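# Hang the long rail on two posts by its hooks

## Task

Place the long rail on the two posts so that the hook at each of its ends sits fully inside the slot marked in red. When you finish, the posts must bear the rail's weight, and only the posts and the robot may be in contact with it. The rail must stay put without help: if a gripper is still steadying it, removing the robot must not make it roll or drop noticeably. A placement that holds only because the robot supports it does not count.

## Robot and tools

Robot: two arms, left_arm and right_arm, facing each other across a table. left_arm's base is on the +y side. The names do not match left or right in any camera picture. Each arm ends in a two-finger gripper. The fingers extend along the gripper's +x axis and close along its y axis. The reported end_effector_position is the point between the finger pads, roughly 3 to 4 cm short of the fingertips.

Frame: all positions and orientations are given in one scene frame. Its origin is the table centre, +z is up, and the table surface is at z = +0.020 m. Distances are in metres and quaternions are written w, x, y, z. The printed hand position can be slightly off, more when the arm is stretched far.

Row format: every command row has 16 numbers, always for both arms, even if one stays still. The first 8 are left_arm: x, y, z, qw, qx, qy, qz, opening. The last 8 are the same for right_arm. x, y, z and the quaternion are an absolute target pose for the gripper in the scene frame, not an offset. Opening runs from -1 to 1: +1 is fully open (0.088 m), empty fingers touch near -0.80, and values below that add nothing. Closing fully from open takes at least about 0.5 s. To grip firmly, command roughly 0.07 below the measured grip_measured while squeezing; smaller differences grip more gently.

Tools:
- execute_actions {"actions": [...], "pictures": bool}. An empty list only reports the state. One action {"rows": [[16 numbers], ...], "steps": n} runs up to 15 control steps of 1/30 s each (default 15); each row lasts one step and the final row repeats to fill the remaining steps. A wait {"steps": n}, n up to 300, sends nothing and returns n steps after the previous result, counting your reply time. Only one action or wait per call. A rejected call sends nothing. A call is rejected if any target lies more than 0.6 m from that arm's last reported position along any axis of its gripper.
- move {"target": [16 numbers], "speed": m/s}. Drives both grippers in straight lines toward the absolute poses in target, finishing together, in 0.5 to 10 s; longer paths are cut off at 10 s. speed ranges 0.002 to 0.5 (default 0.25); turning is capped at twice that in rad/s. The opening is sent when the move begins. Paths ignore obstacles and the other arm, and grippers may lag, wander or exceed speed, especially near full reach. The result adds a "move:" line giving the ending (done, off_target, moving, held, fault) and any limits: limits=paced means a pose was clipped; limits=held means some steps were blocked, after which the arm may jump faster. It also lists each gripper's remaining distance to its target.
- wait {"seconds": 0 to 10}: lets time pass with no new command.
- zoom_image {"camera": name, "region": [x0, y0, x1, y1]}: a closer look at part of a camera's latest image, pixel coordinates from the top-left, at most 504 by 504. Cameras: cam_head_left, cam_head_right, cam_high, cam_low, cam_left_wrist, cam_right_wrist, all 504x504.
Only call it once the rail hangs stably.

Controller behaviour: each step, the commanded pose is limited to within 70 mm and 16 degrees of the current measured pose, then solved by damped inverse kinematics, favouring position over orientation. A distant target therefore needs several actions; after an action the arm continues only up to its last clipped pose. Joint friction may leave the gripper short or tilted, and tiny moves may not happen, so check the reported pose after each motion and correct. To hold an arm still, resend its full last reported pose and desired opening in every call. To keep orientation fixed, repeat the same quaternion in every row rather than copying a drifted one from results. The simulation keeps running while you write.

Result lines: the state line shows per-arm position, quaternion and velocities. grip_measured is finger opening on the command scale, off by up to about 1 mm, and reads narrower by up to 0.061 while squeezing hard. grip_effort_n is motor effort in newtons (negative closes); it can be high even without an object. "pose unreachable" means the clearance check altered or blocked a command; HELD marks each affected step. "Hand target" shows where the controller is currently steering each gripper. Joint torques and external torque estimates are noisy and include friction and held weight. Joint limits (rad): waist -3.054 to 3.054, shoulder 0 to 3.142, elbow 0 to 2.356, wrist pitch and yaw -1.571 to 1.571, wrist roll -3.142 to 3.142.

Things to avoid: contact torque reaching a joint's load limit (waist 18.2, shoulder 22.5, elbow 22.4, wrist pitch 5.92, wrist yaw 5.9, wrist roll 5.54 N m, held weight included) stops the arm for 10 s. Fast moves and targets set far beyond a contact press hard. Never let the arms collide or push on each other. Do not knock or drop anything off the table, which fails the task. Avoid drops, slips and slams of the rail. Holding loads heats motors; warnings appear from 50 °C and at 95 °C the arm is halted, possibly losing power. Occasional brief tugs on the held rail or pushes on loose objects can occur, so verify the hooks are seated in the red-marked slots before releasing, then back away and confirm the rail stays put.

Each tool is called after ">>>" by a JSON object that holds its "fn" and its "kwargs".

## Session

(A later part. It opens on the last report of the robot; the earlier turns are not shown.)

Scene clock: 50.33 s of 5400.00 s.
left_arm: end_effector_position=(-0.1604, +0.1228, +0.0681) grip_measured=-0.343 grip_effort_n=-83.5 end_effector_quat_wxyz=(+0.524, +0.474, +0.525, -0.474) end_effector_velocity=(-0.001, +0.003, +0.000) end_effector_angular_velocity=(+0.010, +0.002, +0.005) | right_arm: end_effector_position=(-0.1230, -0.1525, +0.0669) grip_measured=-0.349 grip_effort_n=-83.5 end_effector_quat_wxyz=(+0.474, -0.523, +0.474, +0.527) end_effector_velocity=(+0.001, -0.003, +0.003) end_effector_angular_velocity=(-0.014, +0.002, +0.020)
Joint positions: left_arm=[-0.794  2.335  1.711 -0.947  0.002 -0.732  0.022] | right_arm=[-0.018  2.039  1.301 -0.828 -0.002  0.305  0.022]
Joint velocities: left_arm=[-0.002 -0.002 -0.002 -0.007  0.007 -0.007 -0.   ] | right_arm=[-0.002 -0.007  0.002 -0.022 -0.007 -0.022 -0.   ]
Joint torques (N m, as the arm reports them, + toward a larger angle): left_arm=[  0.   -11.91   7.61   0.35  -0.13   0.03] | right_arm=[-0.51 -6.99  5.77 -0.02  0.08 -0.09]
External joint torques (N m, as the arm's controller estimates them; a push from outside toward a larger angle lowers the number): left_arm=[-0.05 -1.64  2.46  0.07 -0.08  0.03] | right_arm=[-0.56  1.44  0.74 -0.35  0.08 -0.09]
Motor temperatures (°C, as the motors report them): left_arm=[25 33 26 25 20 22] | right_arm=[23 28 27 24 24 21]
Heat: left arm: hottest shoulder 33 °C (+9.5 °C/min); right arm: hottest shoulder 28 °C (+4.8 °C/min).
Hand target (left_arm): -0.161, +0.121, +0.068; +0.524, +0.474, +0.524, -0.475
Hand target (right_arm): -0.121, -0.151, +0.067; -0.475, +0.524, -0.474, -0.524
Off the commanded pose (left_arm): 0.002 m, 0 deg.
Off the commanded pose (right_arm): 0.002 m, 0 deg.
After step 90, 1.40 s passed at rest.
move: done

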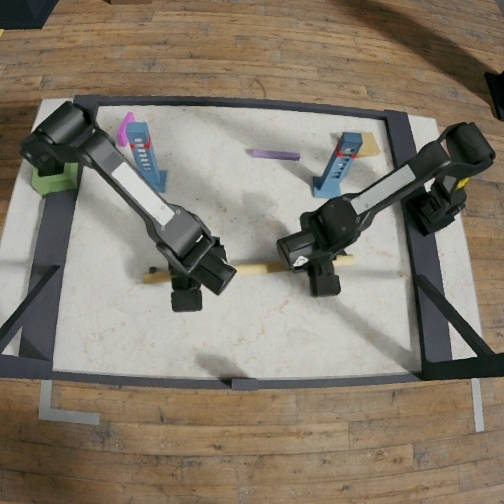

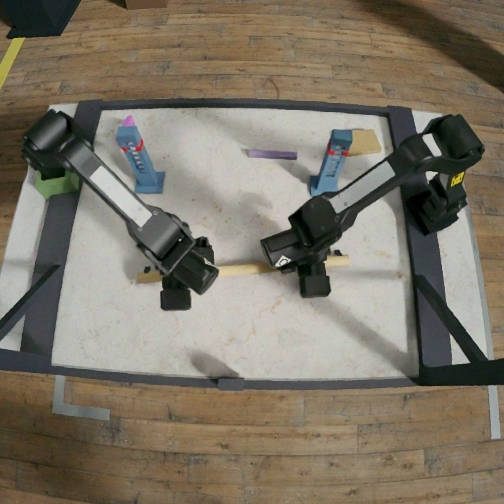

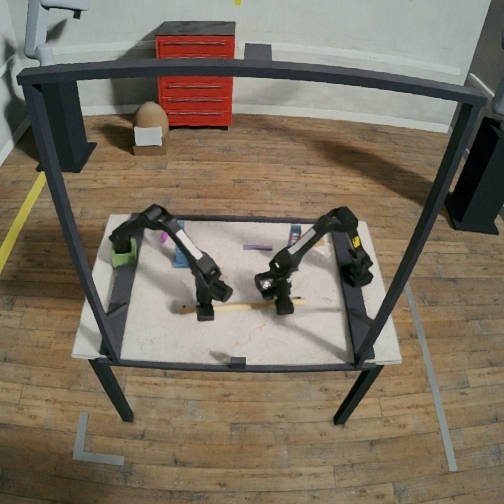

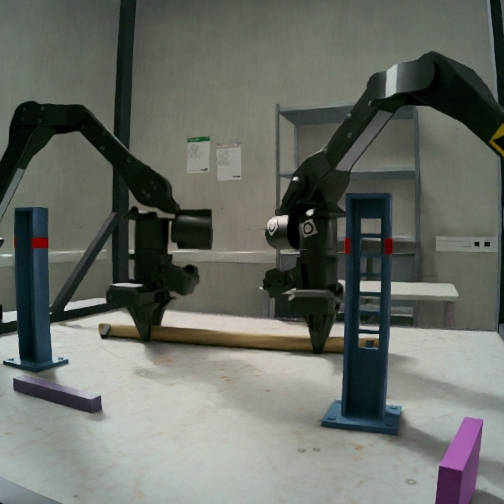

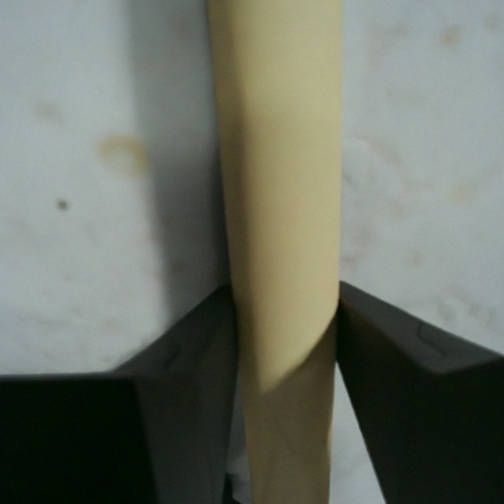

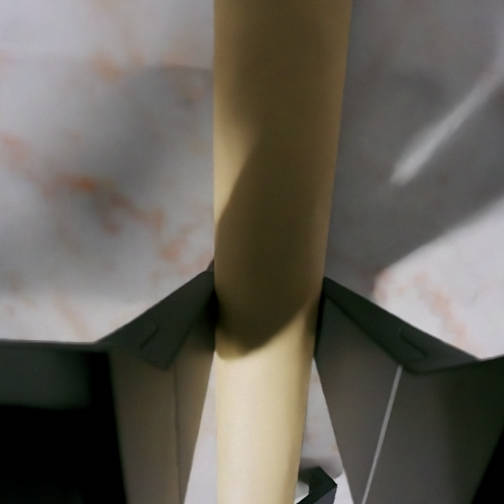

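>>> {"fn": "move", "kwargs": {"target": [-0.161, 0.122, 0.13, 0.5243, 0.4745, 0.5243, -0.4745, -0.42, -0.122, -0.152, 0.129, 0.4745, -0.5243, 0.4745, 0.5243, -0.42], "speed": 0.08}}

>>> {"fn": "move", "kwargs": {"target": [-0.08, 0.124, 0.22, 0.6408, 0.6408, 0.2988, -0.2988, -0.42, -0.08, -0.154, 0.22, 0.6408, -0.6408, 0.2988, 0.2988, -0.42], "speed": 0.1}}

Scene clock: 56.27 s of 5400.00 s.
left_arm: end_effector_position=(-0.1560, +0.1223, +0.1182) grip_measured=-0.343 grip_effort_n=-83.5 end_effector_quat_wxyz=(+0.527, +0.481, +0.525, -0.464) end_effector_velocity=(+0.004, +0.006, +0.002) end_effector_angular_velocity=(+0.030, -0.013, +0.025) | right_arm: end_effector_position=(-0.1201, -0.1548, +0.1185) grip_measured=-0.349 grip_effort_n=-83.5 end_effector_quat_wxyz=(+0.472, -0.532, +0.477, +0.516) end_effector_velocity=(+0.000, -0.006, +0.003) end_effector_angular_velocity=(-0.033, +0.009, -0.010)
Joint positions: left_arm=[-0.788  2.285  1.831 -1.141 -0.006 -0.732  0.022] | right_arm=[-0.02   1.972  1.425 -1.047  0.004  0.305  0.022]
Joint velocities: left_arm=[ 0.002 -0.002  0.002 -0.037  0.007 -0.022  0.   ] | right_arm=[-0.002 -0.002  0.007 -0.037 -0.022  0.007 -0.001]
Joint torques (N m, as the arm reports them, + toward a larger angle): left_arm=[ -0.62 -15.07   7.94  -0.14   0.15   0.02] | right_arm=[ 0.09 -9.29  6.66 -0.31 -0.09  0.01]
External joint torques (N m, as the arm's controller estimates them; a push from outside toward a larger angle lowers the number): left_arm=[-0.69 -4.72  2.51 -0.41  0.2   0.02] | right_arm=[ 0.06 -1.07  1.37 -0.59 -0.09  0.01]
Motor temperatures (°C, as the motors report them): left_arm=[25 35 26 25 20 22] | right_arm=[23 28 28 24 24 21]
Heat: left arm: hottest shoulder 35 °C (+10.7 °C/min); right arm: hottest shoulder 28 °C (+4.3 °C/min).
Hand target (left_arm): -0.161, +0.122, +0.130; +0.524, +0.475, +0.524, -0.474
Hand target (right_arm): -0.122, -0.153, +0.129; -0.474, +0.524, -0.474, -0.524
Off the commanded pose (left_arm): 0.013 m, 1 deg.
Off the commanded pose (right_arm): 0.011 m, 1 deg.
After step 90, 1.80 s passed at rest.
move: off_target (left_arm, right_arm)

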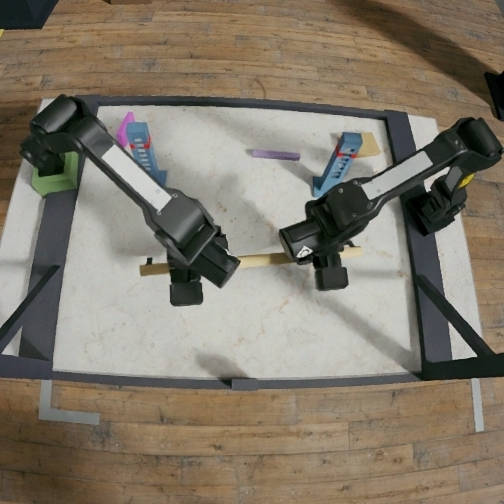

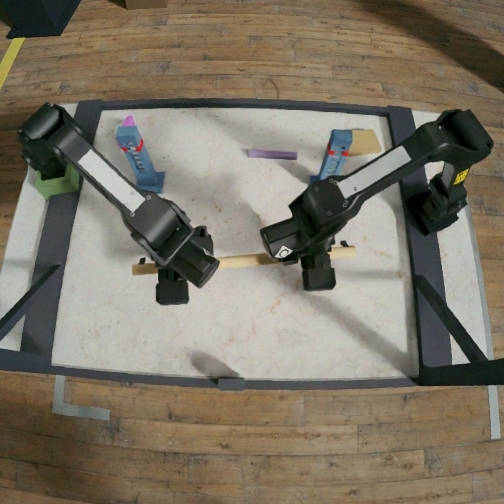

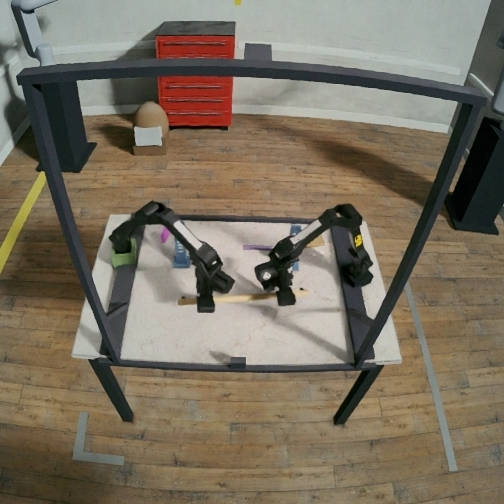

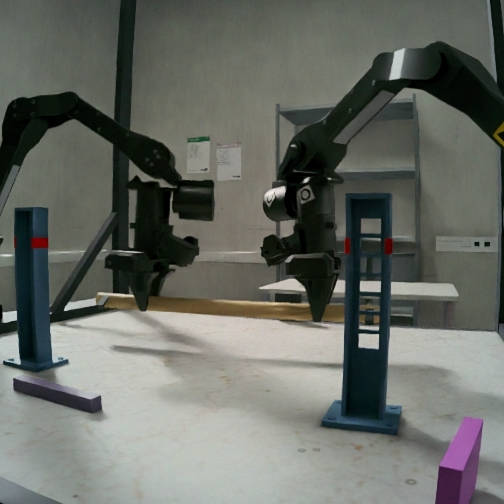

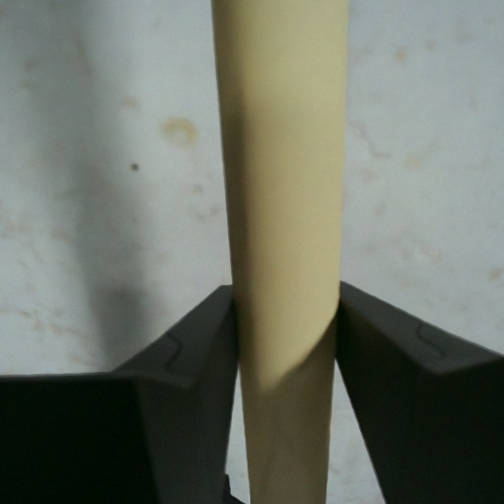

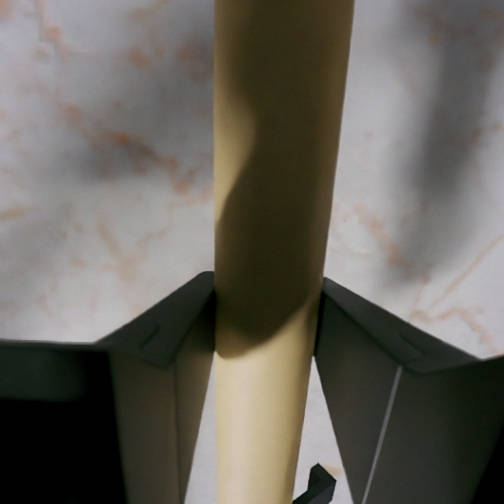

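Scene clock: 60.07 s of 5400.00 s.
left_arm: end_effector_position=(-0.0863, +0.1295, +0.2071) grip_measured=-0.343 grip_effort_n=-83.5 end_effector_quat_wxyz=(+0.638, +0.594, +0.297, -0.390) end_effector_velocity=(+0.006, -0.002, +0.003) end_effector_angular_velocity=(-0.026, -0.045, -0.009) | right_arm: end_effector_position=(-0.0836, -0.1583, +0.2082) grip_measured=-0.349 grip_effort_n=-83.5 end_effector_quat_wxyz=(+0.635, -0.618, +0.305, +0.348) end_effector_velocity=(+0.003, -0.002, +0.000) end_effector_angular_velocity=(-0.011, -0.013, +0.006)
Joint positions: left_arm=[-0.843  2.224  1.982 -1.577 -0.517 -0.695  0.022] | right_arm=[ 0.116  2.027  1.745 -1.573  0.55   0.596  0.022]
Joint velocities: left_arm=[-0.002 -0.002 -0.007 -0.007 -0.051 -0.007 -0.   ] | right_arm=[-0.002 -0.002 -0.007 -0.007  0.007 -0.007 -0.   ]
Joint torques (N m, as the arm reports them, + toward a larger angle): left_arm=[  0.71 -15.01   6.77   0.13  -1.72   0.67] | right_arm=[ 0.2  -9.71  5.44  0.    1.48 -0.26]
External joint torques (N m, as the arm's controller estimates them; a push from outside toward a larger angle lowers the number): left_arm=[ 0.69 -5.33  1.59  0.23 -1.35  0.69] | right_arm=[ 0.19 -1.36  0.35  0.15  1.12 -0.29]
Motor temperatures (°C, as the motors report them): left_arm=[25 36 27 25 21 22] | right_arm=[23 29 28 24 24 21]
Heat: left arm: hottest shoulder 36 °C (+11.2 °C/min); right arm: hottest shoulder 29 °C (+4.1 °C/min).
Hand target (left_arm): -0.080, +0.124, +0.220; +0.648, +0.587, +0.280, -0.396
Hand target (right_arm): -0.080, -0.155, +0.220; +0.647, -0.613, +0.284, +0.353
Off the commanded pose (left_arm): 0.015 m, 12 deg.
Off the commanded pose (right_arm): 0.013 m, 6 deg.
joint sent to its limit (left arm) — the command would take joint 4 (wrist pitch) past its lower limit, so that joint was sent only as far as its limit.
joint sent to its limit (right arm) — the command would take joint 4 (wrist pitch) past its lower limit, so that joint was sent only as far as its limit.
move: off_target (left_arm, right_arm)

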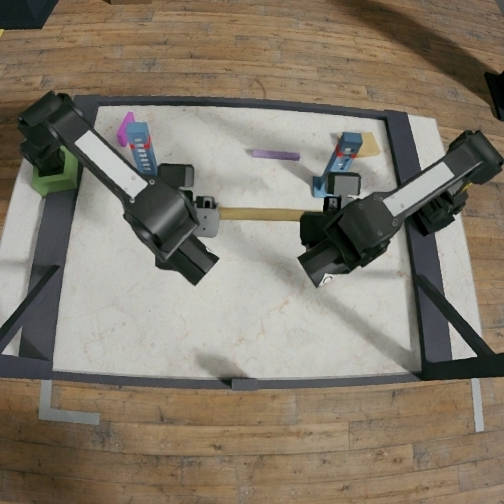

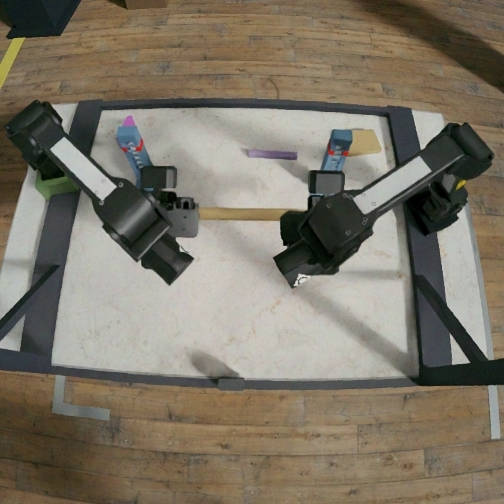

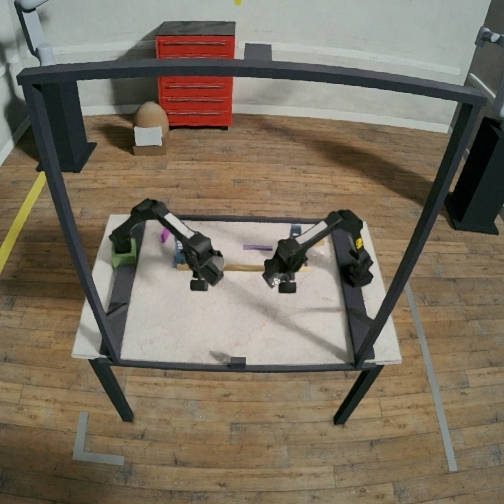

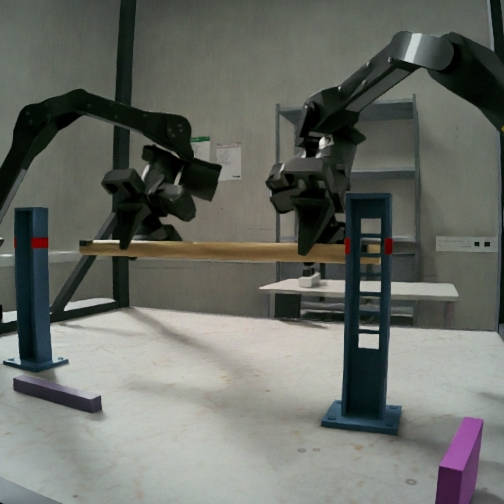

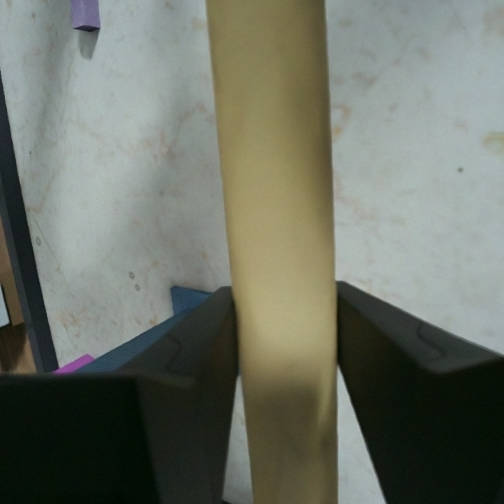

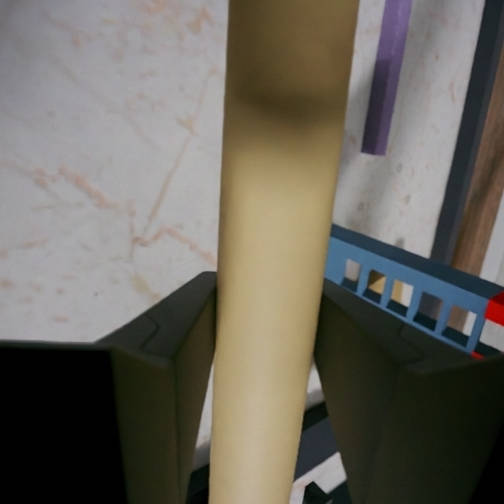

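>>> {"fn": "zoom_image", "kwargs": {"camera": "cam_low", "region": [0, 200, 200, 290]}}

>>> {"fn": "zoom_image", "kwargs": {"camera": "cam_low", "region": [300, 190, 420, 290]}}

Region (0, 200, 200, 290) of cam_low's 504x504 image, scaled by 2.520, with more detail than that image has; it fills the top 227 rows of this view, and the rest is white.

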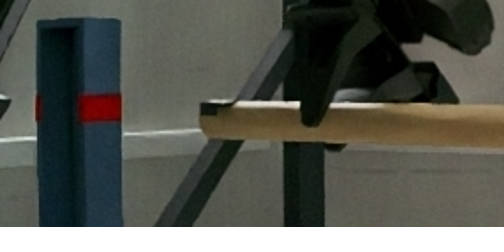

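Region (300, 190, 420, 290) of cam_low's 504x504 image, scaled by 4.200, with more detail than that image has.

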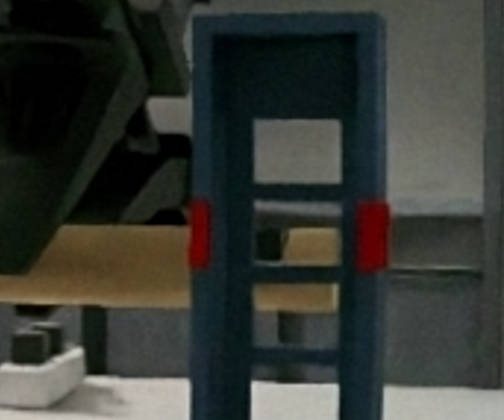

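>>> {"fn": "move", "kwargs": {"target": [0.0, 0.127, 0.222, 0.638, 0.594, 0.297, -0.390, -0.42, 0.0, -0.157, 0.22, 0.635, -0.618, 0.305, 0.348, -0.42], "speed": 0.08}}

Scene clock: 72.50 s of 5400.00 s.
left_arm: end_effector_position=(-0.0027, +0.1288, +0.2134) grip_measured=-0.343 grip_effort_n=-83.5 end_effector_quat_wxyz=(+0.632, +0.600, +0.308, -0.382) end_effector_velocity=(+0.001, +0.005, -0.002) end_effector_angular_velocity=(+0.012, -0.016, -0.002) | right_arm: end_effector_position=(-0.0012, -0.1574, +0.2138) grip_measured=-0.349 grip_effort_n=-83.5 end_effector_quat_wxyz=(+0.634, -0.618, +0.318, +0.340) end_effector_velocity=(-0.002, +0.000, -0.003) end_effector_angular_velocity=(+0.005, +0.026, -0.000)
Joint positions: left_arm=[-0.659  2.018  1.695 -1.419 -0.536 -0.5    0.022] | right_arm=[-0.103  1.873  1.564 -1.434  0.582  0.367  0.022]
Joint velocities: left_arm=[-0.007 -0.002 -0.017 -0.007 -0.007 -0.007 -0.   ] | right_arm=[-0.002 -0.007 -0.012  0.022 -0.022 -0.007 -0.   ]
Joint torques (N m, as the arm reports them, + toward a larger angle): left_arm=[  0.13 -13.36   6.3    0.83  -0.96   0.53] | right_arm=[ 0.28 -8.58  4.72  0.66  0.81 -0.61]
External joint torques (N m, as the arm's controller estimates them; a push from outside toward a larger angle lowers the number): left_arm=[ 0.19 -4.91  1.04  0.79 -0.59  0.56] | right_arm=[ 0.32 -1.01 -0.62  0.6   0.43 -0.64]
Motor temperatures (°C, as the motors report them): left_arm=[25 41 27 24 22 22] | right_arm=[23 33 29 24 26 21]
Heat: left arm: hottest shoulder 41 °C (+13.1 °C/min); right arm: hottest shoulder 33 °C (+7.1 °C/min).
Hand target (left_arm): -0.000, +0.127, +0.222; +0.638, +0.594, +0.297, -0.389
Hand target (right_arm): +0.000, -0.157, +0.220; +0.636, -0.619, +0.305, +0.347
Off the commanded pose (left_arm): 0.009 m, 2 deg.
Off the commanded pose (right_arm): 0.006 m, 2 deg.
After step 90, 8.00 s passed at rest.
move: off_target (left_arm)

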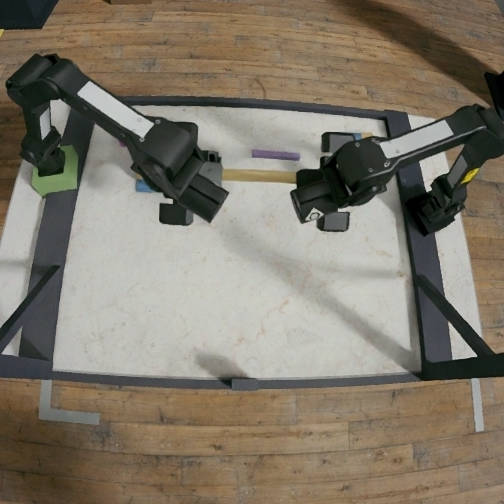

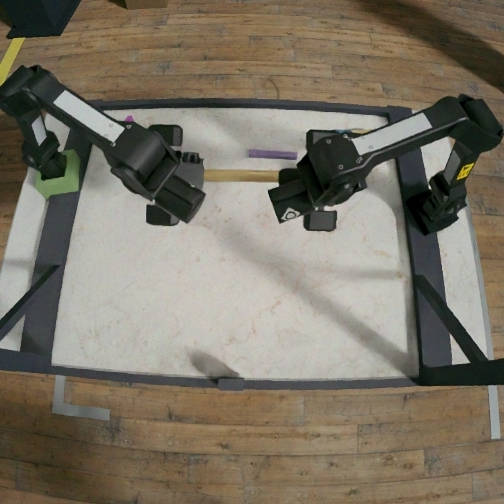

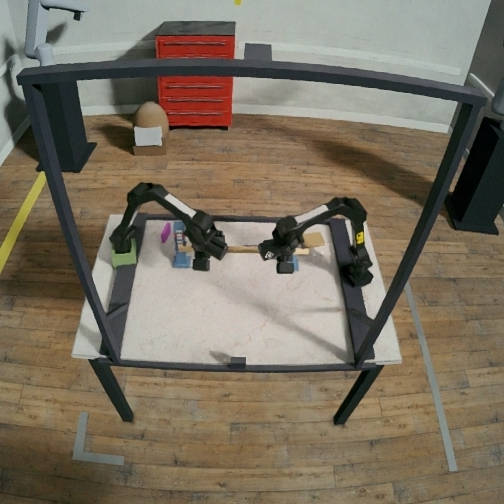

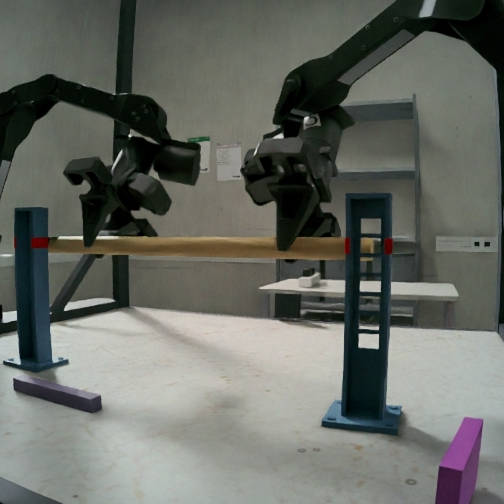

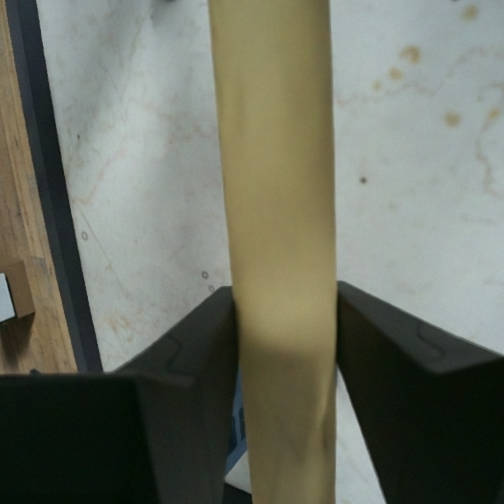

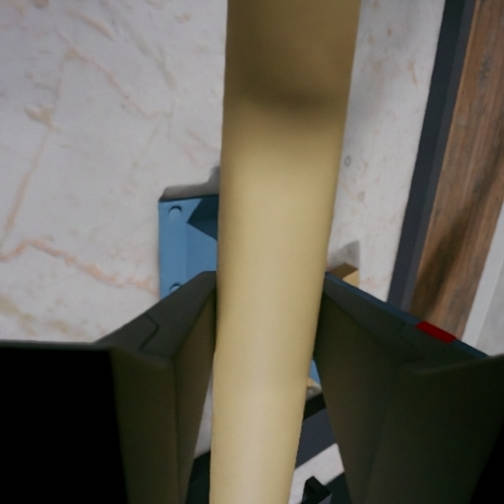

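>>> {"fn": "move", "kwargs": {"target": [0.01, 0.149, 0.219, 0.638, 0.594, 0.297, -0.390, -0.42, 0.01, -0.135, 0.217, 0.635, -0.618, 0.305, 0.348, -0.42], "speed": 0.05}}

>>> {"fn": "zoom_image", "kwargs": {"camera": "cam_low", "region": [300, 190, 420, 290]}}

>>> {"fn": "zoom_image", "kwargs": {"camera": "cam_low", "region": [0, 190, 120, 290]}}

>>> {"fn": "zoom_image", "kwargs": {"camera": "cam_high", "region": [150, 200, 340, 290]}}

Scene clock: 77.47 s of 5400.00 s.
left_arm: end_effector_position=(+0.0086, +0.1478, +0.2124) grip_measured=-0.343 grip_effort_n=-83.5 end_effector_quat_wxyz=(+0.636, +0.595, +0.306, -0.385) end_effector_velocity=(+0.000, +0.000, +0.001) end_effector_angular_velocity=(-0.006, -0.004, -0.010) | right_arm: end_effector_position=(+0.0104, -0.1396, +0.2152) grip_measured=-0.349 grip_effort_n=-83.5 end_effector_quat_wxyz=(+0.637, -0.613, +0.314, +0.345) end_effector_velocity=(-0.000, +0.001, -0.002) end_effector_angular_velocity=(+0.005, +0.008, -0.009)
Joint positions: left_arm=[-0.658  1.922  1.555 -1.363 -0.54  -0.499  0.022] | right_arm=[-0.15   1.904  1.612 -1.402  0.592  0.305  0.022]
Joint velocities: left_arm=[-0.002 -0.007 -0.007  0.007 -0.007  0.007 -0.   ] | right_arm=[-0.002  0.002 -0.002  0.007 -0.007  0.007 -0.   ]
Joint torques (N m, as the arm reports them, + toward a larger angle): left_arm=[ -0.27 -12.57   5.5    0.34  -0.82   0.41] | right_arm=[ 0.25 -6.16  7.45  0.2   0.65 -0.49]
External joint torques (N m, as the arm's controller estimates them; a push from outside toward a larger angle lowers the number): left_arm=[-0.27 -4.68  0.18  0.28 -0.44  0.44] | right_arm=[ 0.25  1.52  2.14  0.07  0.27 -0.52]
Motor temperatures (°C, as the motors report them): left_arm=[25 42 27 24 22 22] | right_arm=[23 33 29 24 26 22]
Heat: left arm: hottest shoulder 42 °C (+13.1 °C/min); right arm: hottest shoulder 33 °C (+6.0 °C/min).
Hand target (left_arm): +0.010, +0.149, +0.219; +0.638, +0.594, +0.297, -0.390
Hand target (right_arm): +0.010, -0.135, +0.217; +0.636, -0.618, +0.305, +0.348
Off the commanded pose (left_arm): 0.007 m, 1 deg.
Off the commanded pose (right_arm): 0.005 m, 1 deg.
After step 90, 1.17 s passed at rest.
move: done

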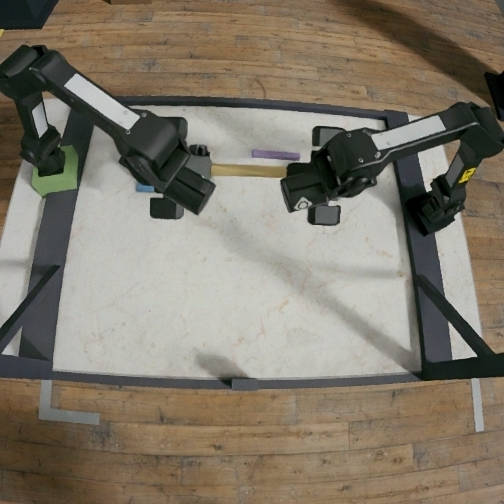

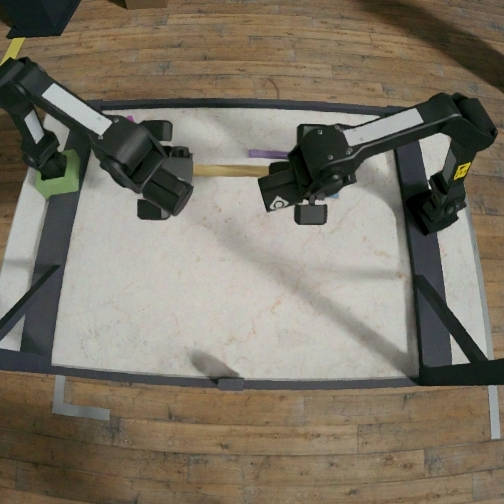

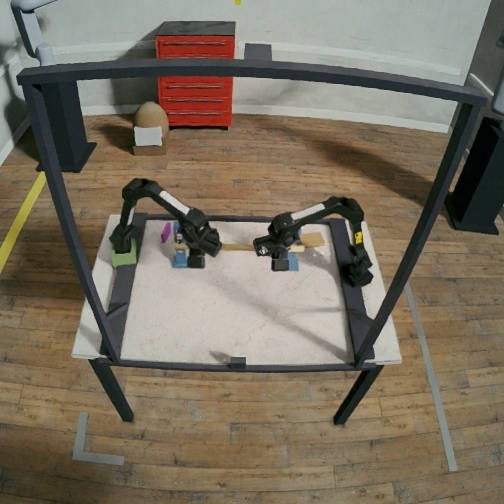

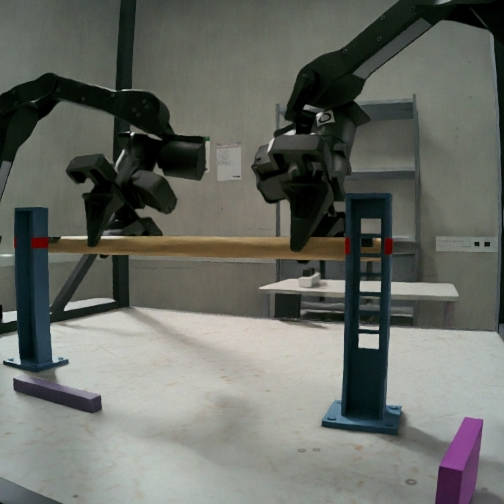

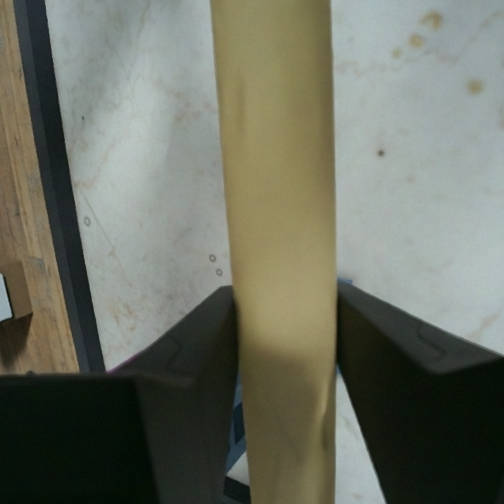

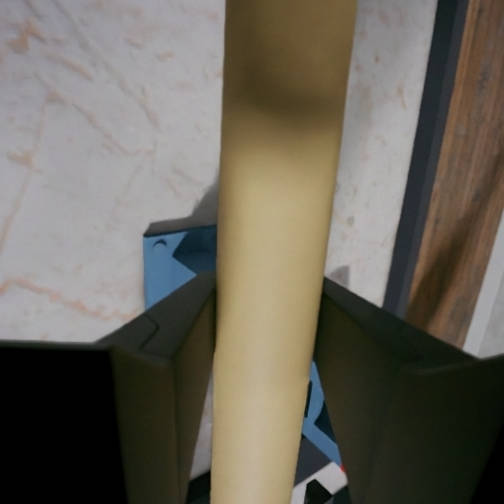

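Region (300, 190, 420, 290) of cam_low's 504x504 image, scaled by 4.200, with more detail than that image has.

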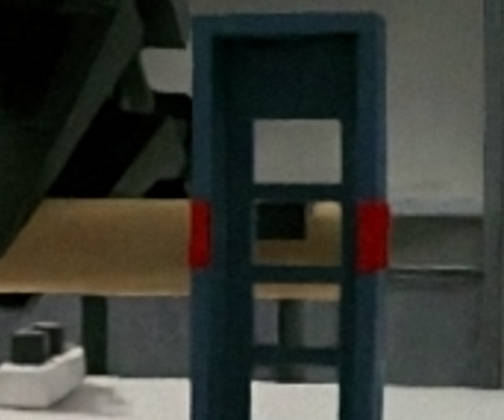

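Region (0, 190, 120, 290) of cam_low's 504x504 image, scaled by 4.200, with more detail than that image has.

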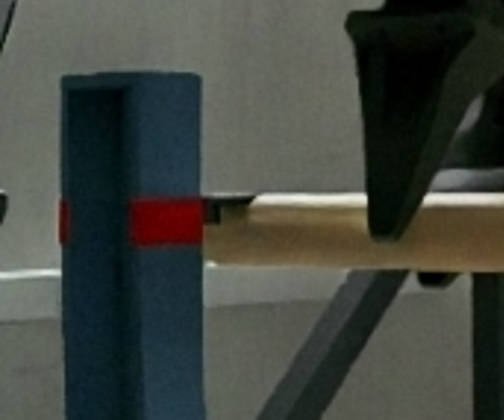

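Region (150, 200, 340, 290) of cam_high's 504x504 image, scaled by 2.653, with more detail than that image has; it fills the top 239 rows of this view, and the rest is white.

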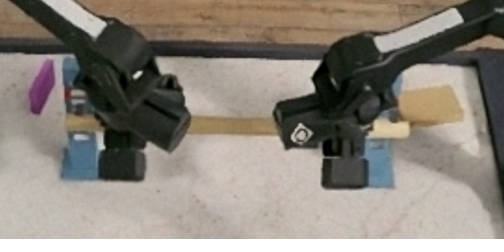

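>>> {"fn": "move", "kwargs": {"target": [0.025, 0.157, 0.214, 0.638, 0.594, 0.297, -0.390, -0.42, 0.025, -0.128, 0.210, 0.635, -0.618, 0.305, 0.348, -0.42], "speed": 0.04}}

>>> {"fn": "zoom_image", "kwargs": {"camera": "cam_low", "region": [300, 190, 420, 290]}}

>>> {"fn": "zoom_image", "kwargs": {"camera": "cam_low", "region": [0, 190, 120, 290]}}

>>> {"fn": "zoom_image", "kwargs": {"camera": "cam_high", "region": [150, 200, 340, 290]}}

Scene clock: 83.40 s of 5400.00 s.
left_arm: end_effector_position=(+0.0225, +0.1573, +0.2078) grip_measured=-0.343 grip_effort_n=-83.5 end_effector_quat_wxyz=(+0.634, +0.596, +0.306, -0.386) end_effector_velocity=(+0.003, +0.005, +0.002) end_effector_angular_velocity=(+0.020, -0.017, -0.010) | right_arm: end_effector_position=(+0.0242, -0.1295, +0.2119) grip_measured=-0.349 grip_effort_n=-83.5 end_effector_quat_wxyz=(+0.639, -0.610, +0.313, +0.349) end_effector_velocity=(+0.002, +0.001, +0.001) end_effector_angular_velocity=(-0.004, -0.007, +0.016)
Joint positions: left_arm=[-0.634  1.864  1.462 -1.313 -0.541 -0.469  0.022] | right_arm=[-0.195  1.912  1.612 -1.351  0.595  0.248  0.022]
Joint velocities: left_arm=[-0.002 -0.007 -0.007 -0.022 -0.007  0.007 -0.   ] | right_arm=[-0.002 -0.002 -0.002  0.007  0.007 -0.022 -0.   ]
Joint torques (N m, as the arm reports them, + toward a larger angle): left_arm=[  0.25 -12.     5.74   0.56  -0.89   0.43] | right_arm=[ 0.21 -6.45  5.32  0.6   0.7  -0.46]
External joint torques (N m, as the arm's controller estimates them; a push from outside toward a larger angle lowers the number): left_arm=[ 0.2  -4.57  0.48  0.5  -0.5   0.46] | right_arm=[ 0.24  1.47 -0.14  0.4   0.3  -0.49]
Motor temperatures (°C, as the motors report them): left_arm=[25 42 27 24 22 22] | right_arm=[23 33 29 24 26 22]
Heat: left arm: hottest shoulder 42 °C (+11.1 °C/min); right arm: hottest shoulder 33 °C (+6.1 °C/min).
Hand target (left_arm): +0.025, +0.157, +0.214; +0.638, +0.594, +0.297, -0.390
Hand target (right_arm): +0.025, -0.128, +0.210; +0.635, -0.618, +0.305, +0.348
Off the commanded pose (left_arm): 0.007 m, 1 deg.
Off the commanded pose (right_arm): 0.003 m, 1 deg.
After step 90, 2.17 s passed at rest.
move: done

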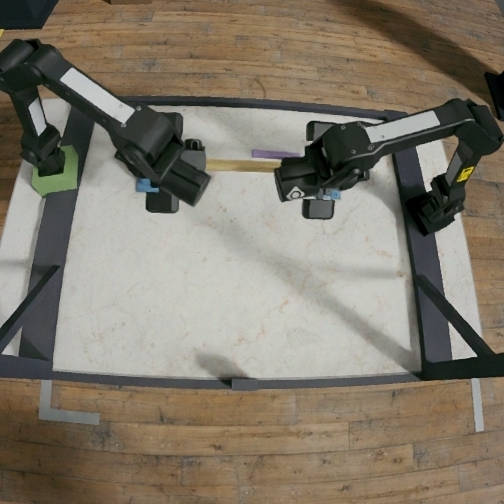

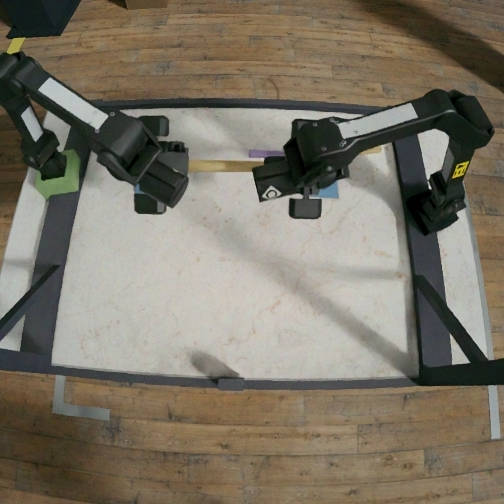

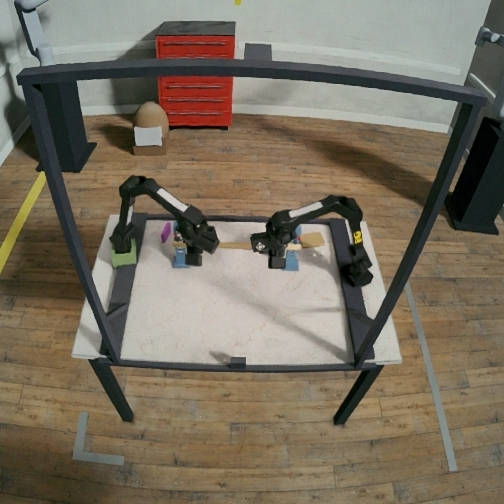

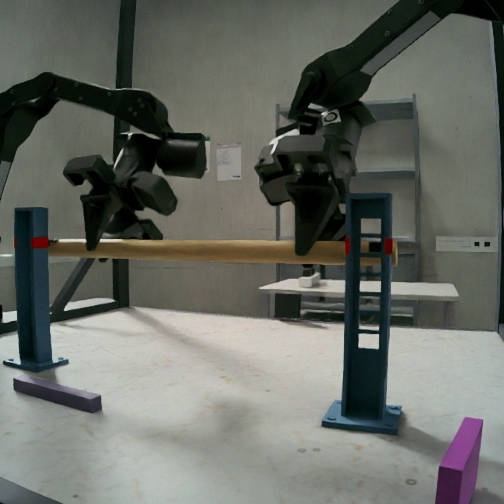

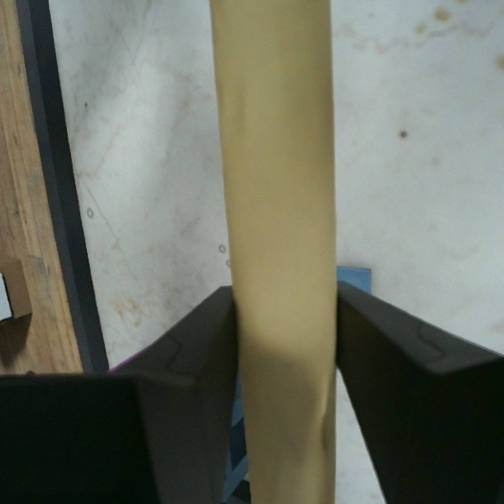

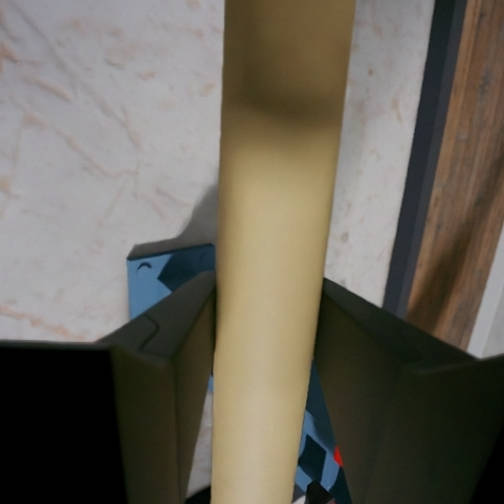

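Region (300, 190, 420, 290) of cam_low's 504x504 image, scaled by 4.200, with more detail than that image has.

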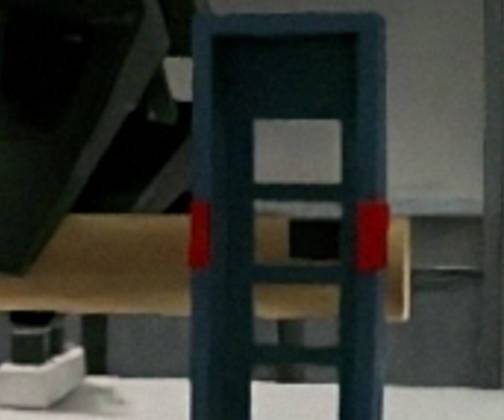

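Region (0, 190, 120, 290) of cam_low's 504x504 image, scaled by 4.200, with more detail than that image has.

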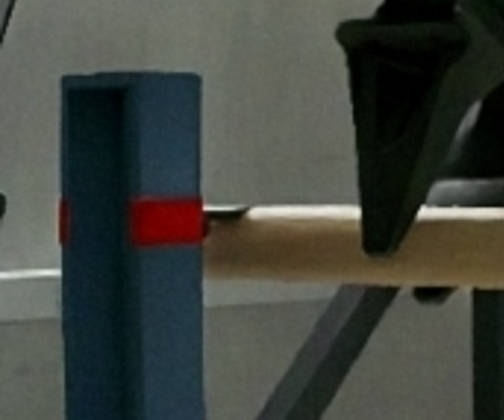

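Region (150, 200, 340, 290) of cam_high's 504x504 image, scaled by 2.653, with more detail than that image has; it fills the top 239 rows of this view, and the rest is white.

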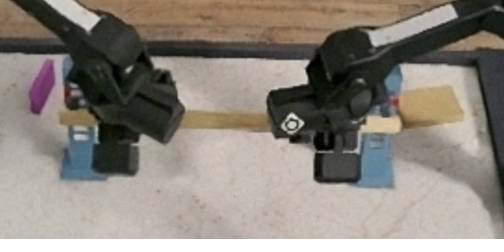

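>>> {"fn": "move", "kwargs": {"target": [0.04, 0.1525, 0.216, 0.638, 0.594, 0.297, -0.390, -0.42, 0.04, -0.1345, 0.210, 0.635, -0.618, 0.305, 0.348, -0.42], "speed": 0.03}}

>>> {"fn": "zoom_image", "kwargs": {"camera": "cam_low", "region": [300, 190, 420, 290]}}

>>> {"fn": "zoom_image", "kwargs": {"camera": "cam_low", "region": [0, 190, 120, 290]}}

>>> {"fn": "zoom_image", "kwargs": {"camera": "cam_high", "region": [150, 200, 340, 290]}}

Scene clock: 88.60 s of 5400.00 s.
left_arm: end_effector_position=(+0.0363, +0.1544, +0.2076) grip_measured=-0.343 grip_effort_n=-83.5 end_effector_quat_wxyz=(+0.629, +0.600, +0.308, -0.386) end_effector_velocity=(+0.000, -0.001, +0.001) end_effector_angular_velocity=(-0.008, -0.020, -0.016) | right_arm: end_effector_position=(+0.0358, -0.1315, +0.2048) grip_measured=-0.349 grip_effort_n=-83.5 end_effector_quat_wxyz=(+0.638, -0.611, +0.315, +0.346) end_effector_velocity=(+0.001, -0.003, +0.000) end_effector_angular_velocity=(-0.021, +0.004, +0.015)
Joint positions: left_arm=[-0.591  1.85   1.445 -1.292 -0.541 -0.412  0.022] | right_arm=[-0.226  1.897  1.564 -1.305  0.596  0.214  0.022]
Joint velocities: left_arm=[-0.007 -0.002 -0.007  0.007 -0.022  0.007  0.   ] | right_arm=[-0.002 -0.007 -0.007 -0.007 -0.007 -0.022  0.   ]
Joint torques (N m, as the arm reports them, + toward a larger angle): left_arm=[  0.34 -12.4    6.31   0.79  -1.05   0.31] | right_arm=[-0.43 -8.87  4.16  0.27  0.73 -0.76]
External joint torques (N m, as the arm's controller estimates them; a push from outside toward a larger angle lowers the number): left_arm=[ 0.36 -5.08  0.99  0.67 -0.67  0.33] | right_arm=[-0.43 -1.03 -1.28  0.06  0.34 -0.8 ]
Motor temperatures (°C, as the motors report them): left_arm=[25 43 27 24 22 22] | right_arm=[23 33 29 24 26 22]
Heat: left arm: hottest shoulder 43 °C (+12.1 °C/min); right arm: hottest shoulder 33 °C (+6.0 °C/min).
Hand target (left_arm): +0.040, +0.152, +0.216; +0.638, +0.594, +0.297, -0.390
Hand target (right_arm): +0.040, -0.134, +0.210; +0.635, -0.618, +0.305, +0.347
Off the commanded pose (left_arm): 0.009 m, 2 deg.
Off the commanded pose (right_arm): 0.007 m, 1 deg.
After step 90, 1.30 s passed at rest.
move: off_target (left_arm)

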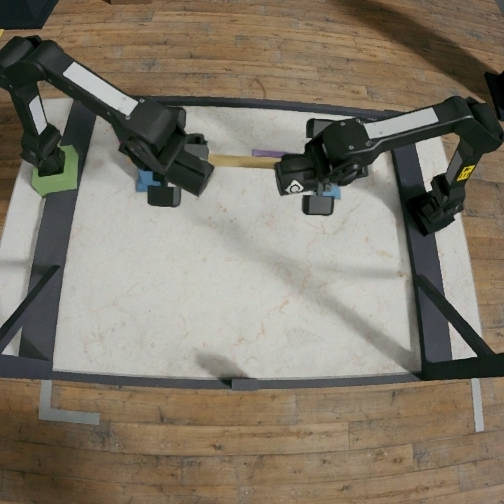

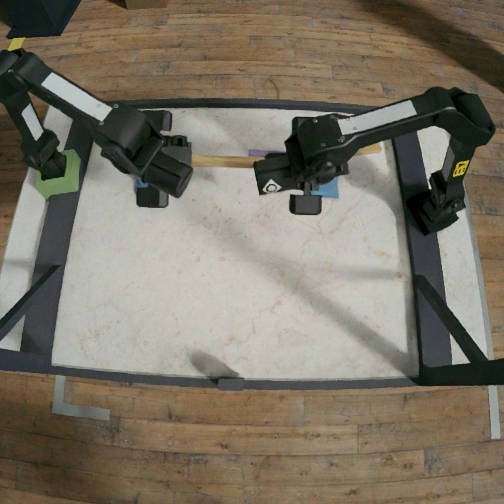

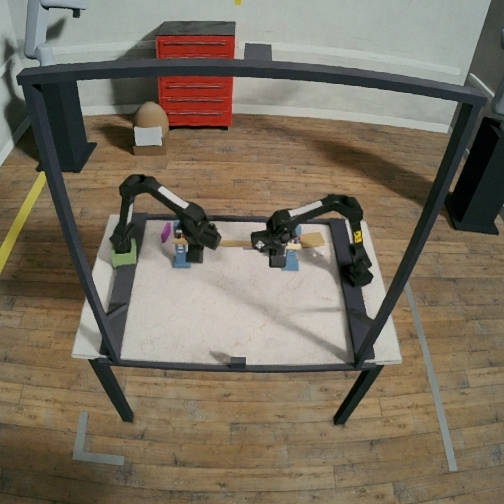

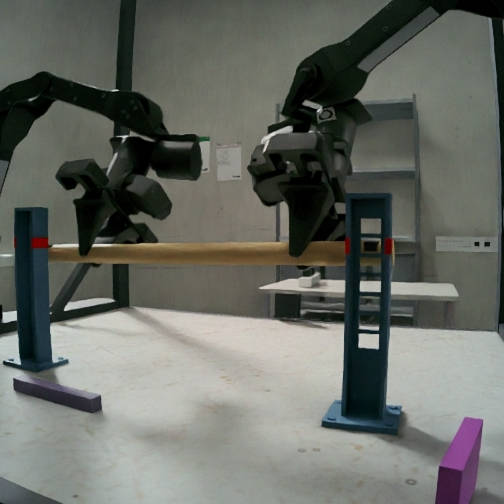

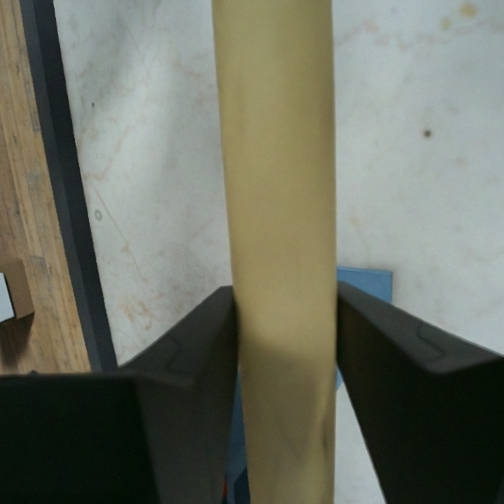

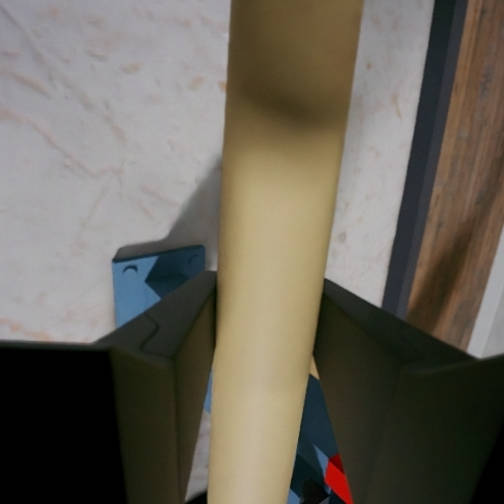

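Region (300, 190, 420, 290) of cam_low's 504x504 image, scaled by 4.200, with more detail than that image has.

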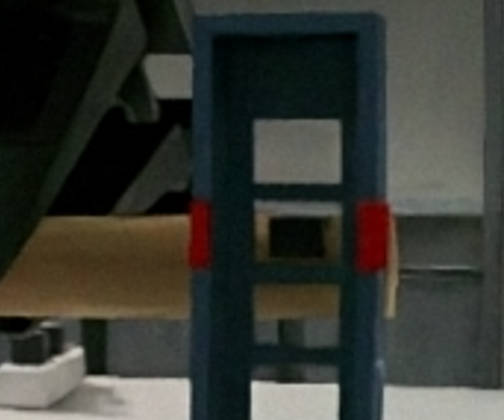

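Region (0, 190, 120, 290) of cam_low's 504x504 image, scaled by 4.200, with more detail than that image has.

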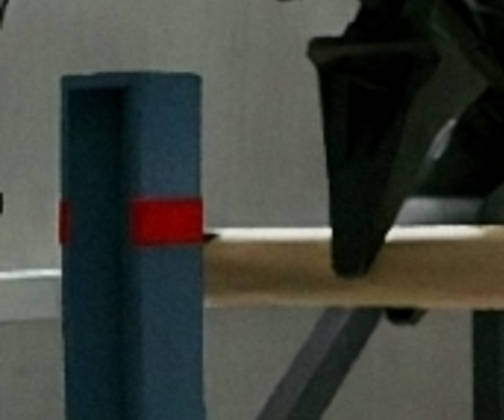

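Region (150, 200, 340, 290) of cam_high's 504x504 image, scaled by 2.653, with more detail than that image has; it fills the top 239 rows of this view, and the rest is white.

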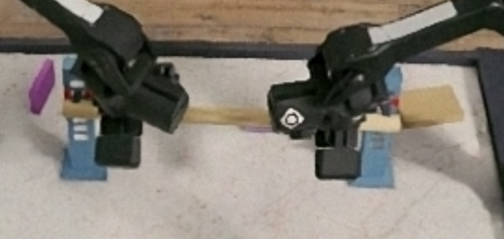

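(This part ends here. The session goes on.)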